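# Move the plate from the gray tray onto the table

## Task

Lift the plate out of the gray tray and set it down on the table so that no part of it extends beyond the blue tape outline. Leave the gray tray as it was at the start. The plate must stay in place on its own, not because the robot is holding it. At the end, release the plate and move the tool away from it.

## Robot and tools

Robot: a single arm with six joints (waist, shoulder, elbow, forearm roll, wrist pitch, wrist roll) that ends in a vacuum suction cup. The controlled point is the cup point, which is the center of the cup rim when nothing touches it. The cup points along the cup point's own +z axis. About 7 cm back from the rim, the tool body and wrist camera spread out to roughly 8 cm sideways, so keep that region away from the tray walls.

Frame: all poses use the scene frame. Its origin is on the table surface directly under the arm base. +z is up, and +y is to the left when facing along +x. Positions are in metres. Orientations are quaternions written w first (qw, qx, qy, qz). The reported position can be slightly off, more so at long reach, and the base may be tilted relative to the table.

A row is a list of 8 numbers: x, y, z, qw, qx, qy, qz, suction. The first seven are an absolute target pose for the cup point in the scene frame. The eighth, suction, runs from -1 to 1. +1 requests full vacuum (about 55 kPa), a smaller value requests that fraction, and 0.05 or less switches suction off. Suction holds whatever value was last sent. To keep an orientation steady, repeat your chosen quaternion in every row rather than copying the reported one, which may have drifted.

Tools:
- execute_actions(actions): a list of actions run one after another. Each action is a table of 1 to 15 rows. Each row lasts one control step of 1/30 s, and if there are fewer than 15 rows, the last row is repeated until 15 steps have passed. An empty list just returns the current state and images. A target more than 0.6 m from the cup point along any of its axes is refused. If any action is malformed, or the first one fails that check, nothing in the call runs.
- move(target, speed, blocking): drives the cup point in a straight line toward a single row, used as an absolute pose plus suction. The suction value takes effect at the start. speed is in m/s, from 0.002 to 0.5, with a default of 0.25, and turning is capped at twice that in rad/s. A path lasts between 0.5 and 10 s. If it would need longer, it stops short after 10 s. The path does not avoid obstacles, and the real cup point lags behind and can overshoot the set speed, especially when the arm is nearly straight. With blocking=false the call returns after 0.5 s while the arm keeps moving. Other moves and execute_actions calls are refused until a result shows the move has finished. The result includes a "move:" line giving the outcome (done, off_target, moving, held, fault), the limits that applied (paced means the pose was clipped, held means a check blocked some steps), and the remaining distance to the target.
- wait(seconds): 0 to 10 s. The arm holds its last command while a running move continues. The wait returns early if that move ends.
- stop(): brakes a running move. Braking needs some distance, more at high speed. Suction is left unchanged.
- zoom_image(camera, region): a closer view of part of the latest cam_wrist image. region is [x0, y0, x1, y1] in pixels, at most 504x504, with (0,0) at the top left.
- finished_scene(scene): ends the current scene, identified by its number. This is irreversible, so call it only once the plate is resting correctly and the tool is clear.

Motion details: at each step, the commanded pose is limited to within 70 mm and 16 degrees of the measured pose. After an action, the arm travels at most to the last limited pose, so long moves take several actions. When position and orientation conflict, position wins. The "Hand target" line shows what the controller is currently aiming for. Joint speeds are also capped.

Results: the state gives the cup point position, quaternion and velocities, suction_measured, part_present, flange force (this includes held weight and has noise, and "no reading" can appear near singular poses), and cam_wrist images (616x616 fisheye, calibration supplied). "pose unreachable" means the clearance check changed or blocked the command. MOTOR HOT warns that a motor is near its overheating cutoff.

Gripping: switch suction on and press the 29 mm rim flat onto a smooth part of the plate so the whole rim is in contact. Avoid edges, holes and seams. If the cup has not sealed, suction_measured stays near 0. A good seal settles within 0.15 of the commanded value. part_present changes to 1 at 0.50 and back to 0 below 0.45. Under vacuum the cup compresses, so the held plate sits up to about 10 mm closer to the tool. Vacuum alone can lift a plate. To release, first lower the plate until it rests on the table, then set suction to 0 or below 0.05, then lift at least 15 mm. If the cup seals onto the table, turn suction off to free it.

Things to avoid: the arm is stiff. Pushing even a little past a firm contact can trigger a fault. A joint torque at its load limit (waist and shoulder 319, elbow 150, wrist joints 42.3 N m) or an external force of 144 N halts the arm for 10 s and skips the rest of the call. Approach contacts slowly and aim only slightly below the surface. Do not drop the plate, slam it down, drag the tray, or push anything off the table. The plate may occasionally be nudged by an outside disturbance, so check its position before finishing. The robot holds its last command while you are composing a reply.

Each tool is called after "Emit:" by a JSON object that holds its "method" and its "body".

## Session

Emit:
{"method": "execute_actions", "body": {"actions": []}}

Scene clock: 0.00 s.
end_effector_position=(+0.6556, +0.0098, +0.4430) suction_measured=0.00 part_present=0 end_effector_quat_wxyz=(-0.007, -0.009, +1.000, +0.000) end_effector_velocity=(-0.000, -0.000, +0.000) end_effector_angular_velocity=(-0.000, -0.000, -0.000)
Joint positions: [-0.053  0.166  1.622 -0.002  1.353 -0.054]
Joint velocities: [-0.001 -0.     0.    -0.    -0.    -0.   ]
Flange force (N, the push that the arm receives, along the end effector's own x y z axes): no reading
Hand target: +0.656, +0.010, +0.443; -0.007, -0.009, +1.000, +0.000

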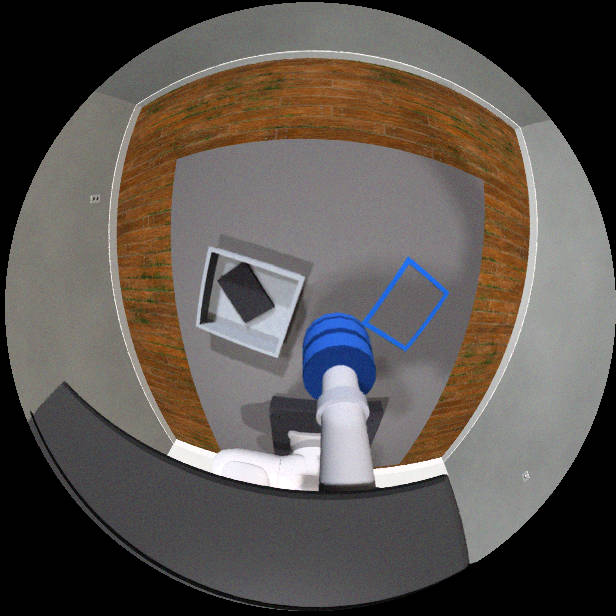

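Emit:
{"method": "zoom_image", "body": {"camera": "cam_wrist", "region": [180, 230, 330, 380]}}

Emit:
{"method": "zoom_image", "body": {"camera": "cam_wrist", "region": [340, 240, 470, 370]}}

Region (180, 230, 330, 380) of cam_wrist's 616x616 image, scaled by 3.360, with more detail than that image has.

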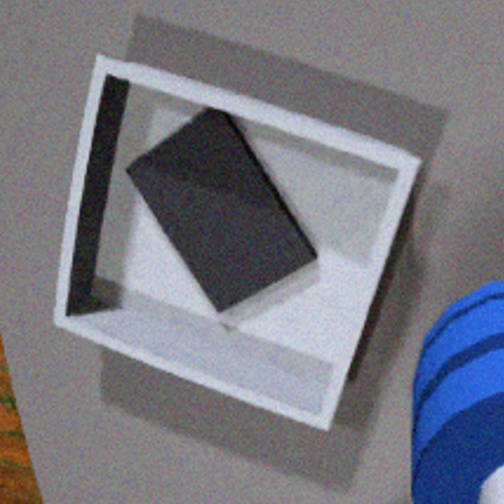

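Region (340, 240, 470, 370) of cam_wrist's 616x616 image, scaled by 3.877, with more detail than that image has.

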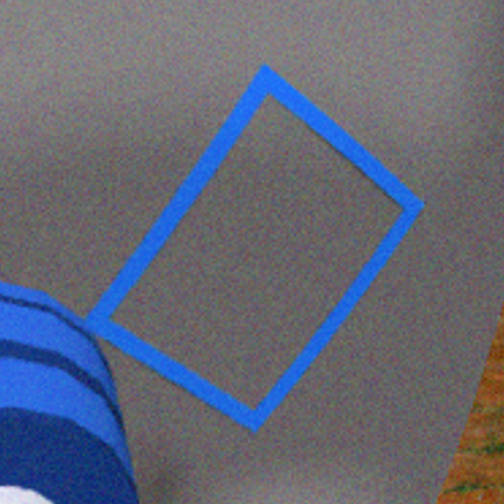

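Emit:
{"method": "move", "body": {"target": [0.52,0.186,0.24,0,0,1,0,0], "speed": 0.4}}

Emit:
{"method": "zoom_image", "body": {"camera": "cam_wrist", "region": [170, 130, 470, 430]}}

Scene clock: 4.63 s.
end_effector_position=(+0.5202, +0.1859, +0.2400) suction_measured=0.00 part_present=0 end_effector_quat_wxyz=(+0.000, -0.000, +1.000, +0.000) end_effector_velocity=(-0.000, +0.000, -0.000) end_effector_angular_velocity=(-0.000, +0.000, -0.001)
Joint positions: [ 0.269  0.149  2.048 -0.007  0.929  0.289]
Joint velocities: [ 0.001  0.     0.001 -0.    -0.001  0.002]
Flange force (N, the push that the arm receives, along the end effector's own x y z axes): [-7.6 -6.3 4.4]
Hand target: +0.520, +0.186, +0.240; +0.000, -0.000, +1.000, +0.000
Off the commanded pose: 0.000 m, 0 deg.
move: done
camera_calibration (this result's frames):
cam_wrist: T_world_to_cam=[[0.0257255, -0.999076, -0.034422, 0.187266], [-0.938521, -0.0359956, 0.343341, 0.429109], [-0.344263, 0.0234732, -0.93858, 0.498881], [0, 0, 0, 1]] pos_world=[0.569657, 0.190829, 0.327355]

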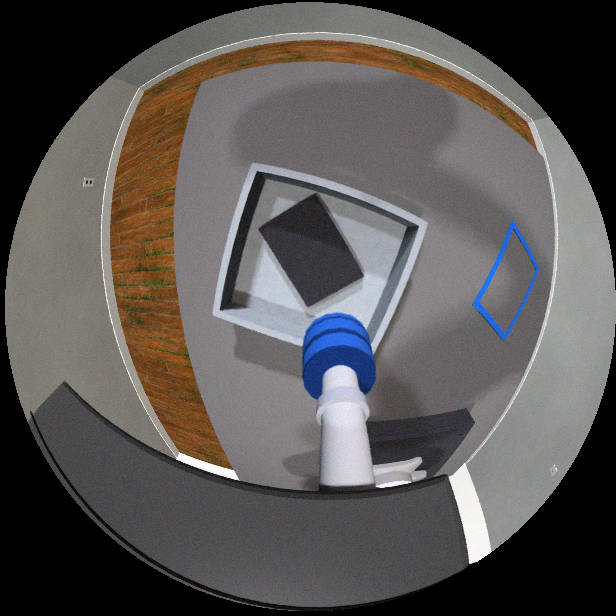

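Region (170, 130, 470, 430) of cam_wrist's 616x616 image, scaled by 1.680, with more detail than that image has.

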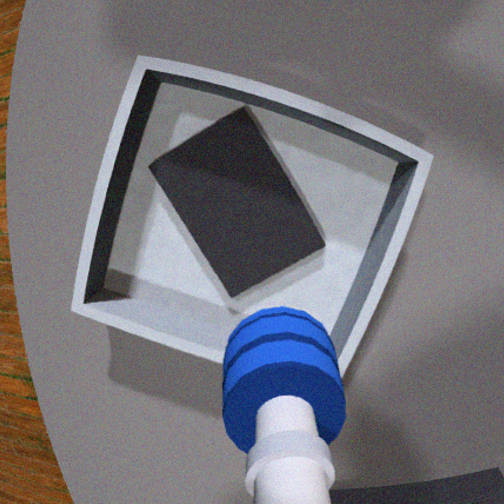

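Emit:
{"method": "move", "body": {"target": [0.539,0.2,0.07,0,-0.284,0.9588,0,0], "speed": 0.3}}

Scene clock: 8.37 s.
end_effector_position=(+0.5389, +0.2002, +0.0702) suction_measured=0.00 part_present=0 end_effector_quat_wxyz=(-0.000, -0.284, +0.959, +0.000) end_effector_velocity=(+0.000, -0.000, -0.001) end_effector_angular_velocity=(+0.001, +0.001, -0.000)
Joint positions: [ 0.282  0.404  2.114 -0.011  0.609 -0.269]
Joint velocities: [-0.001  0.001  0.     0.001 -0.001 -0.002]
Flange force (N, the push that the arm receives, along the end effector's own x y z axes): [0.8 -7.8 4.1]
Hand target: +0.539, +0.200, +0.070; +0.000, -0.284, +0.959, +0.000
Off the commanded pose: 0.000 m, 0 deg.
move: done
camera_calibration (this result's frames):
cam_wrist: T_world_to_cam=[[0.565582, -0.823991, -0.0340031, -0.130832], [-0.767564, -0.541033, 0.343699, 0.514475], [-0.301602, -0.16829, -0.938464, 0.361022], [0, 0, 0, 1]] pos_world=[0.577773, 0.231301, 0.157533]

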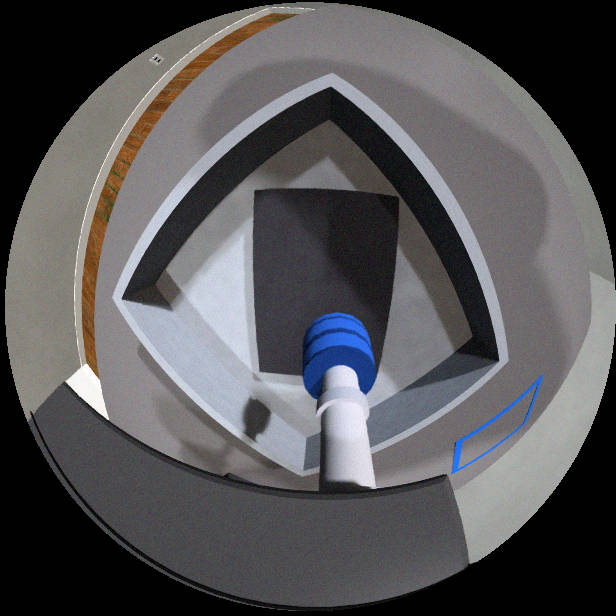

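Emit:
{"method": "move", "body": {"target": [0.544,0.208,0.03,0,-0.284,0.9588,0,1], "speed": 0.06}}

Emit:
{"method": "move", "body": {"target": [0.544,0.208,0.021,0,-0.284,0.9588,0,1], "speed": 0.02}}

Scene clock: 10.37 s.
end_effector_position=(+0.5440, +0.2080, +0.0301) suction_measured=0.00 part_present=0 end_effector_quat_wxyz=(+0.000, -0.284, +0.959, +0.000) end_effector_velocity=(+0.000, -0.000, -0.001) end_effector_angular_velocity=(-0.000, +0.000, -0.001)
Joint positions: [ 0.292  0.475  2.111 -0.013  0.54  -0.256]
Joint velocities: [-0.001  0.001  0.    -0.    -0.001  0.001]
Flange force (N, the push that the arm receives, along the end effector's own x y z axes): [3.5 -6.8 -6.3]
Hand target: +0.544, +0.208, +0.030; +0.000, -0.284, +0.959, +0.000
Off the commanded pose: 0.000 m, 0 deg.
move: done
camera_calibration (this result's frames):
cam_wrist: T_world_to_cam=[[0.565254, -0.824227, -0.033722, -0.128379], [-0.76783, -0.54064, 0.343723, 0.536477], [-0.301538, -0.168398, -0.938465, 0.326195], [0, 0, 0, 1]] pos_world=[0.58285, 0.239158, 0.117394]

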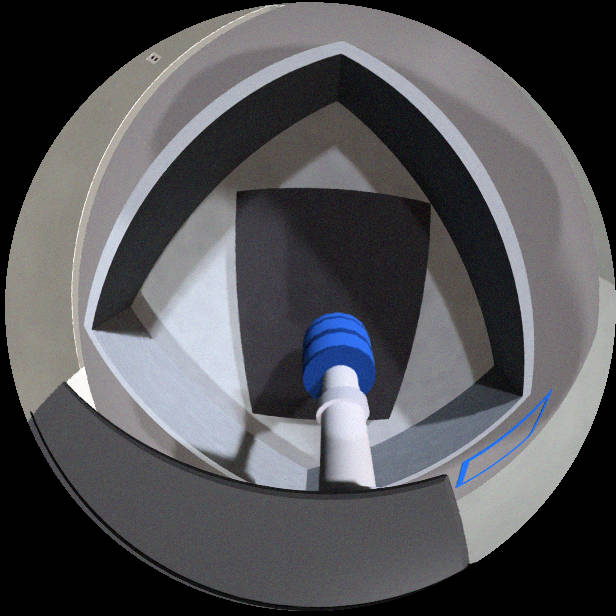

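Scene clock: 11.07 s.
end_effector_position=(+0.5440, +0.2081, +0.0210) suction_measured=0.00 part_present=0 end_effector_quat_wxyz=(+0.000, -0.284, +0.959, +0.000) end_effector_velocity=(+0.000, -0.000, -0.000) end_effector_angular_velocity=(+0.000, -0.000, -0.001)
Joint positions: [ 0.292  0.49   2.113 -0.014  0.524 -0.256]
Joint velocities: [-0.001  0.001  0.     0.    -0.001  0.   ]
Flange force (N, the push that the arm receives, along the end effector's own x y z axes): [2.3 -3.3 2.8]
Hand target: +0.544, +0.208, +0.021; -0.000, -0.284, +0.959, +0.000
Off the commanded pose: 0.000 m, 0 deg.
move: done
camera_calibration (this result's frames):
cam_wrist: T_world_to_cam=[[0.565286, -0.824209, -0.0336423, -0.12866], [-0.767811, -0.540637, 0.34377, 0.539564], [-0.301527, -0.168498, -0.938451, 0.317714], [0, 0, 0, 1]] pos_world=[0.582812, 0.239199, 0.108344]

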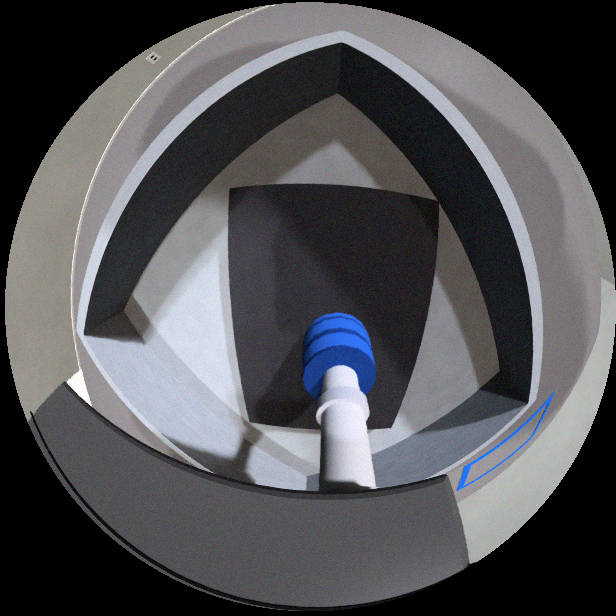

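Emit:
{"method": "move", "body": {"target": [0.543,0.209,0.014,0,-0.284,0.9588,0,1], "speed": 0.02}}

Scene clock: 12.07 s.
end_effector_position=(+0.5430, +0.2090, +0.0140) suction_measured=0.31 part_present=0 end_effector_quat_wxyz=(+0.000, -0.284, +0.959, +0.000) end_effector_velocity=(-0.000, +0.000, -0.001) end_effector_angular_velocity=(-0.000, +0.001, +0.001)
Joint positions: [ 0.294  0.501  2.116 -0.014  0.51  -0.253]
Joint velocities: [ 0.     0.002  0.    -0.    -0.001  0.   ]
Flange force (N, the push that the arm receives, along the end effector's own x y z axes): [1.9 -2.0 1.8]
Hand target: +0.543, +0.209, +0.014; +0.000, -0.284, +0.959, +0.000
Off the commanded pose: 0.000 m, 0 deg.
move: done
camera_calibration (this result's frames):
cam_wrist: T_world_to_cam=[[0.565203, -0.824266, -0.0336408, -0.12751], [-0.767864, -0.540558, 0.343776, 0.541744], [-0.301548, -0.168472, -0.938449, 0.311001], [0, 0, 0, 1]] pos_world=[0.581836, 0.240136, 0.101331]

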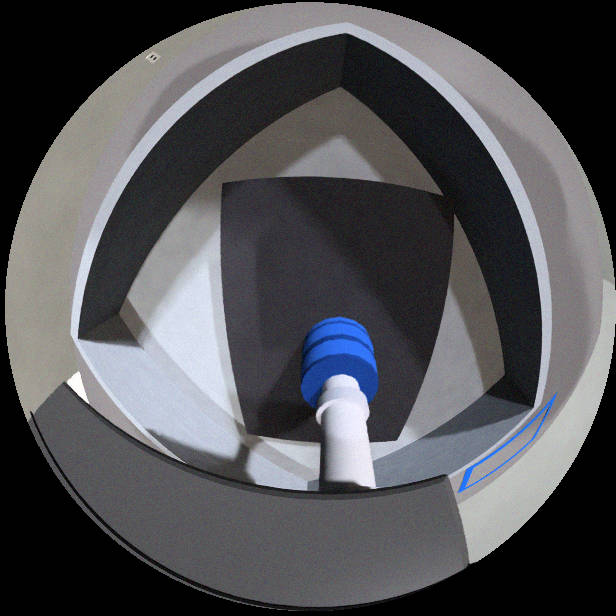

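Emit:
{"method": "wait", "body": {"seconds": 0.7}}

Emit:
{"method": "move", "body": {"target": [0.541,0.21,0.1,0,-0.284,0.9588,0,1], "speed": 0.12}}

Scene clock: 13.20 s.
end_effector_position=(+0.5430, +0.2090, +0.0140) suction_measured=1.00 part_present=1 end_effector_quat_wxyz=(+0.000, -0.284, +0.959, +0.000) end_effector_velocity=(-0.000, +0.000, +0.000) end_effector_angular_velocity=(-0.000, -0.000, +0.001)
Joint positions: [ 0.294  0.501  2.116 -0.014  0.51  -0.253]
Joint velocities: [ 0.    -0.     0.    -0.    -0.    -0.001]
Flange force (N, the push that the arm receives, along the end effector's own x y z axes): [1.4 -2.6 5.1]
Hand target: +0.543, +0.209, +0.014; +0.000, -0.284, +0.959, +0.000
Off the commanded pose: 0.000 m, 0 deg.
wait: 0.70 s; at rest from the start
camera_calibration (this result's frames):
cam_wrist: T_world_to_cam=[[0.565212, -0.824259, -0.0336389, -0.127509], [-0.767857, -0.540566, 0.34378, 0.541748], [-0.301548, -0.168479, -0.938448, 0.310979], [0, 0, 0, 1]] pos_world=[0.581829, 0.240144, 0.101306]

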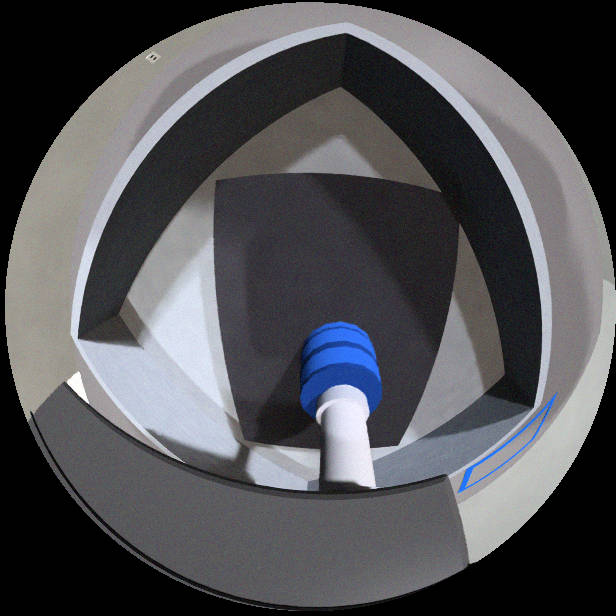

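Scene clock: 14.27 s.
end_effector_position=(+0.5410, +0.2099, +0.0998) suction_measured=0.99 part_present=1 end_effector_quat_wxyz=(-0.000, -0.284, +0.959, -0.000) end_effector_velocity=(-0.000, +0.001, +0.001) end_effector_angular_velocity=(+0.000, -0.000, +0.002)
Joint positions: [ 0.297  0.366  2.092 -0.012  0.67  -0.253]
Joint velocities: [ 0.002 -0.001 -0.     0.     0.001  0.   ]
Flange force (N, the push that the arm receives, along the end effector's own x y z axes): [2.7 -11.2 5.4]
Hand target: +0.541, +0.210, +0.100; +0.000, -0.284, +0.959, -0.000
Off the commanded pose: 0.000 m, 0 deg.
move: done
camera_calibration (this result's frames):
cam_wrist: T_world_to_cam=[[0.565075, -0.824363, -0.0334053, -0.12264], [-0.767961, -0.540348, 0.34389, 0.511162], [-0.30154, -0.168669, -0.938416, 0.391105], [0, 0, 0, 1]] pos_world=[0.579787, 0.241073, 0.187139]

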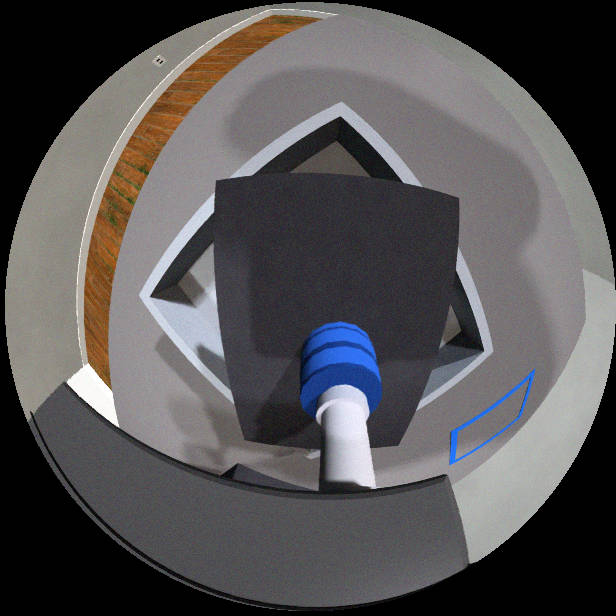

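Applying the observed +2 cm y bias to the target.

Emit:
{"method": "move", "body": {"target": [0.518,-0.22,0.09,0,0.248,0.9688,0,1], "speed": 0.35}}

Emit:
{"method": "move", "body": {"target": [0.518,-0.22,0.022,0,0.248,0.9688,0,1], "speed": 0.12}}

Scene clock: 25.30 s.
end_effector_position=(+0.5178, -0.2195, +0.0900) suction_measured=0.98 part_present=1 end_effector_quat_wxyz=(-0.000, +0.248, +0.969, -0.001) end_effector_velocity=(+0.000, -0.001, -0.000) end_effector_angular_velocity=(-0.000, +0.001, -0.001)
Joint positions: [-0.482  0.358  2.13   0.007  0.638  0.031]
Joint velocities: [-0.001  0.001 -0.001 -0.001  0.     0.001]
Flange force (N, the push that the arm receives, along the end effector's own x y z axes): [-2.9 -10.9 7.7]
Hand target: +0.518, -0.220, +0.090; -0.000, +0.248, +0.969, -0.001
Off the commanded pose: 0.000 m, 0 deg.
move: done
camera_calibration (this result's frames):
cam_wrist: T_world_to_cam=[[-0.45796, -0.888382, -0.0324057, 0.0516692], [-0.83961, 0.420265, 0.344141, 0.512679], [-0.29211, 0.184811, -0.938359, 0.375161], [0, 0, 0, 1]] pos_world=[0.563701, -0.238893, 0.177276]

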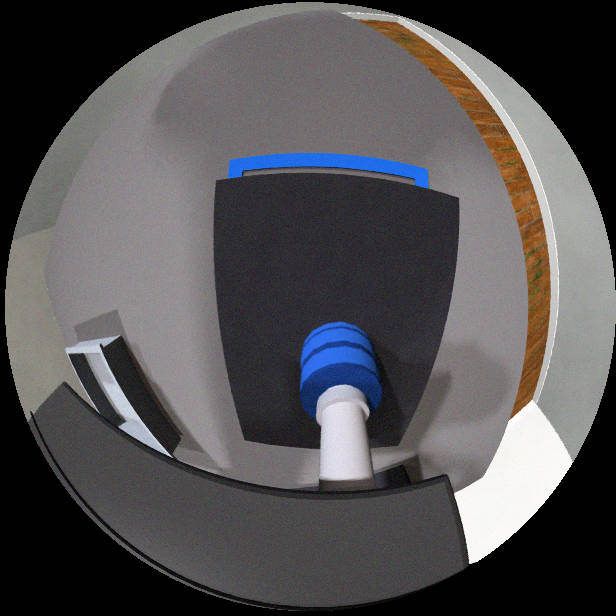

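Scene clock: 26.23 s.
end_effector_position=(+0.5181, -0.2200, +0.0221) suction_measured=0.98 part_present=1 end_effector_quat_wxyz=(+0.000, +0.248, +0.969, +0.000) end_effector_velocity=(-0.000, -0.000, -0.001) end_effector_angular_velocity=(+0.000, +0.000, -0.001)
Joint positions: [-0.482  0.468  2.152  0.012  0.506  0.026]
Joint velocities: [-0.001  0.001  0.    -0.    -0.001  0.   ]
Flange force (N, the push that the arm receives, along the end effector's own x y z axes): [-0.3 3.5 -1.9]
Hand target: +0.518, -0.220, +0.022; +0.000, +0.248, +0.969, +0.000
Off the commanded pose: 0.000 m, 0 deg.
move: done
camera_calibration (this result's frames):
cam_wrist: T_world_to_cam=[[-0.45794, -0.88834, -0.0338032, 0.0492291], [-0.839947, 0.419913, 0.343748, 0.536549], [-0.291171, 0.185809, -0.938453, 0.311368], [0, 0, 0, 1]] pos_world=[0.563878, -0.239427, 0.109431]

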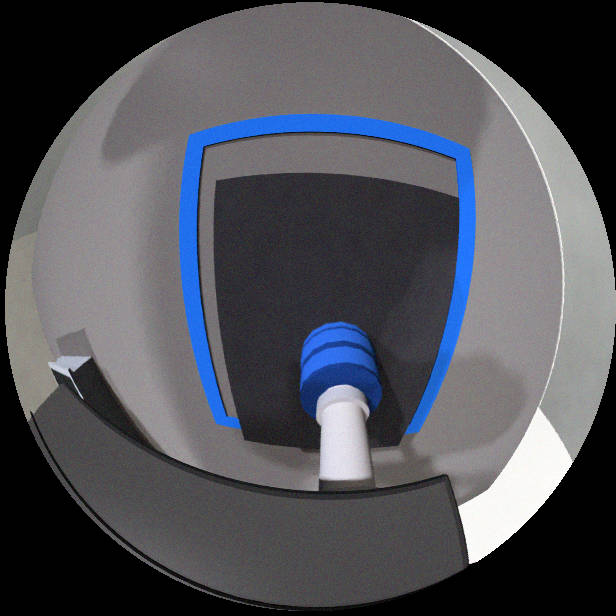

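Emit:
{"method": "move", "body": {"target": [0.52,-0.221,0.003,0,0.248,0.9688,0,1], "speed": 0.03}}

Scene clock: 27.50 s.
end_effector_position=(+0.5200, -0.2210, +0.0031) suction_measured=1.00 part_present=1 end_effector_quat_wxyz=(+0.000, +0.248, +0.969, +0.000) end_effector_velocity=(-0.000, -0.001, -0.001) end_effector_angular_velocity=(+0.000, +0.000, -0.002)
Joint positions: [-0.482  0.503  2.151  0.012  0.473  0.026]
Joint velocities: [-0.002  0.001 -0.     0.    -0.001 -0.   ]
Flange force (N, the push that the arm receives, along the end effector's own x y z axes): [-0.3 -2.0 6.8]
Hand target: +0.520, -0.221, +0.003; +0.000, +0.248, +0.969, +0.000
Off the commanded pose: 0.000 m, 0 deg.
move: done
camera_calibration (this result's frames):
cam_wrist: T_world_to_cam=[[-0.458073, -0.888276, -0.0336694, 0.0486294], [-0.839855, 0.420073, 0.343776, 0.545159], [-0.291225, 0.185752, -0.938448, 0.294243], [0, 0, 0, 1]] pos_world=[0.565821, -0.240466, 0.0903559]

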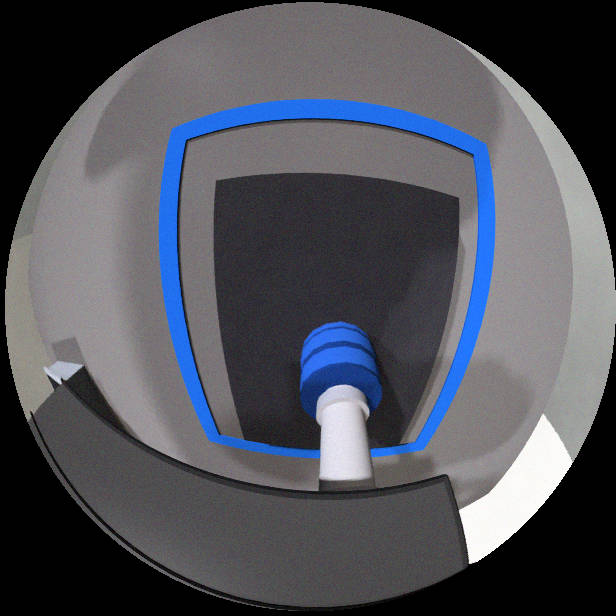

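Emit:
{"method": "move", "body": {"target": [0.52,-0.221,-0.001,0,0.248,0.9688,0,1], "speed": 0.015}}

Scene clock: 38.67 s.
end_effector_position=(+0.5206, -0.2213, +0.0011) suction_measured=0.99 part_present=1 end_effector_quat_wxyz=(+0.001, +0.248, +0.969, -0.000) end_effector_velocity=(-0.000, -0.001, +0.000) end_effector_angular_velocity=(-0.000, -0.000, -0.001)
Joint positions: [-0.482  0.506  2.151  0.012  0.467  0.026]
Joint velocities: [-0.002 -0.    -0.    -0.     0.    -0.   ]
Flange force (N, the push that the arm receives, along the end effector's own x y z axes): [10.1 -8.4 -28.6]
Hand target: +0.521, -0.221, +0.001; +0.001, +0.248, +0.969, -0.000
Off the commanded pose: 0.002 m, 0 deg.
FORCE FAULT: contact force on the arm reached its limit, and the arm stopped for 10 seconds. The contact can be on any part of the arm, not only on its tool. That time counts as 20 of the actions that you can send in this scene. The arm's remaining commands of this call were not run. The arm holds still and accepts commands again. Move the arm away from the contact; if what it grips holds it there, let go first. Pushing or pulling that hard again can fault the arm again.
move: fault
camera_calibration (this result's frames):
cam_wrist: T_world_to_cam=[[-0.457947, -0.888342, -0.0336703, 0.0485292], [-0.840595, 0.420387, 0.341576, 0.546915], [-0.289282, 0.184727, -0.939251, 0.291378], [0, 0, 0, 1]] pos_world=[0.566248, -0.240631, 0.0884984]

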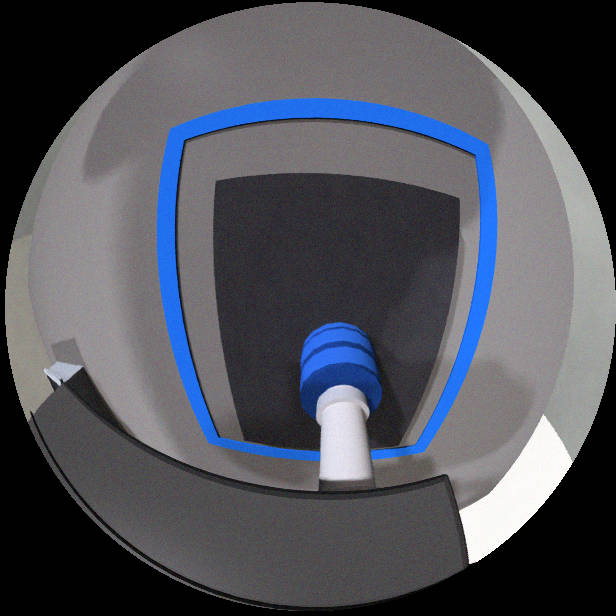

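I pressed too far and caused a fault stop. The plate is down, so I'll release it.

Emit:
{"method": "execute_actions", "body": {"actions": [[[0.5206,-0.2213,0.002,0,0.248,0.9688,0,0]]]}}

Emit:
{"method": "move", "body": {"target": [0.52,-0.221,0.15,0,0.248,0.9688,0,0]}}

Scene clock: 41.47 s.
end_effector_position=(+0.5206, -0.2213, +0.0020) suction_measured=0.00 part_present=0 end_effector_quat_wxyz=(-0.000, +0.248, +0.969, +0.000) end_effector_velocity=(-0.000, +0.000, -0.000) end_effector_angular_velocity=(+0.000, +0.000, +0.000)
Joint positions: [-0.482  0.505  2.15   0.012  0.472  0.026]
Joint velocities: [-0.  0. -0.  0.  0. -0.]
Flange force (N, the push that the arm receives, along the end effector's own x y z axes): [4.5 -4.3 -6.1]
Hand target: +0.521, -0.221, +0.002; -0.000, +0.248, +0.969, -0.000
Off the commanded pose: 0.000 m, 0 deg.
camera_calibration (this result's frames):
cam_wrist: T_world_to_cam=[[-0.458017, -0.888307, -0.0336165, 0.0486019], [-0.839868, 0.420031, 0.343795, 0.546131], [-0.291276, 0.185698, -0.938443, 0.293481], [0, 0, 0, 1]] pos_world=[0.566422, -0.240717, 0.089292]

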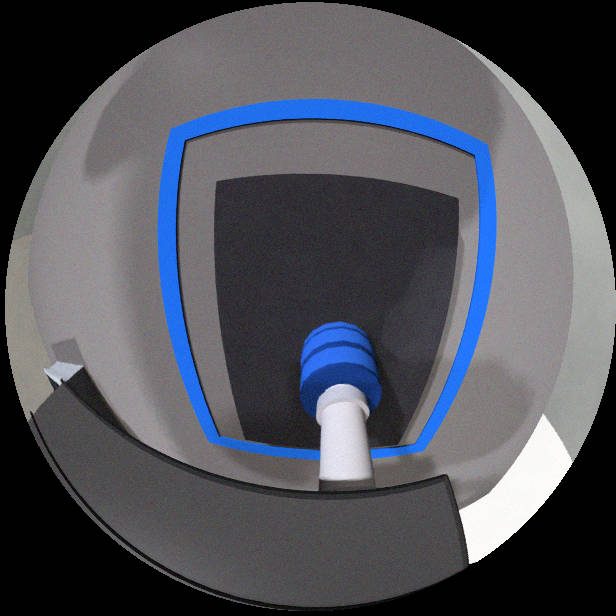

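Scene clock: 42.47 s.
end_effector_position=(+0.5199, -0.2211, +0.1497) suction_measured=0.00 part_present=0 end_effector_quat_wxyz=(-0.000, +0.248, +0.969, -0.000) end_effector_velocity=(+0.000, +0.000, +0.001) end_effector_angular_velocity=(+0.000, -0.001, -0.000)
Joint positions: [-0.483  0.275  2.094  0.007  0.757  0.03 ]
Joint velocities: [ 0.001 -0.001 -0.001  0.001  0.002  0.001]
Flange force (N, the push that the arm receives, along the end effector's own x y z axes): [2.4 -5.3 -0.1]
Hand target: +0.520, -0.221, +0.150; -0.000, +0.248, +0.969, -0.000
Off the commanded pose: 0.000 m, 0 deg.
move: done
camera_calibration (this result's frames):
cam_wrist: T_world_to_cam=[[-0.458303, -0.888176, -0.0332024, 0.0535491], [-0.839651, 0.420409, 0.343865, 0.494575], [-0.291454, 0.185473, -0.938432, 0.431907], [0, 0, 0, 1]] pos_world=[0.565693, -0.24047, 0.237026]

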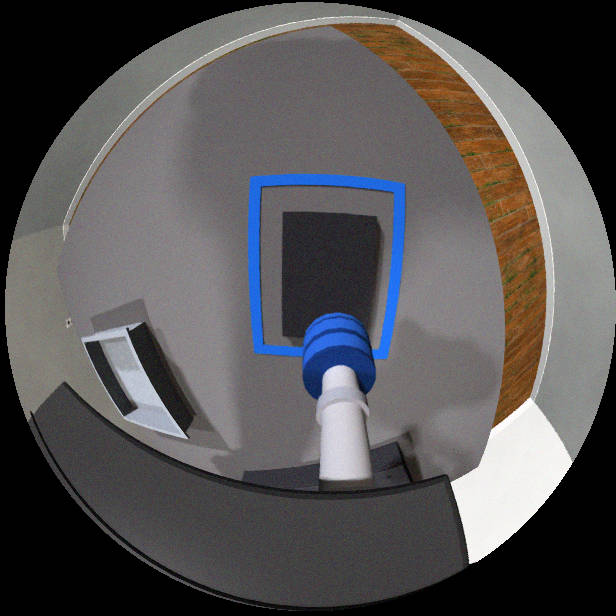

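Emit:
{"method": "finished_scene", "body": {"scene": 1}}

The scene is finished: the task was done.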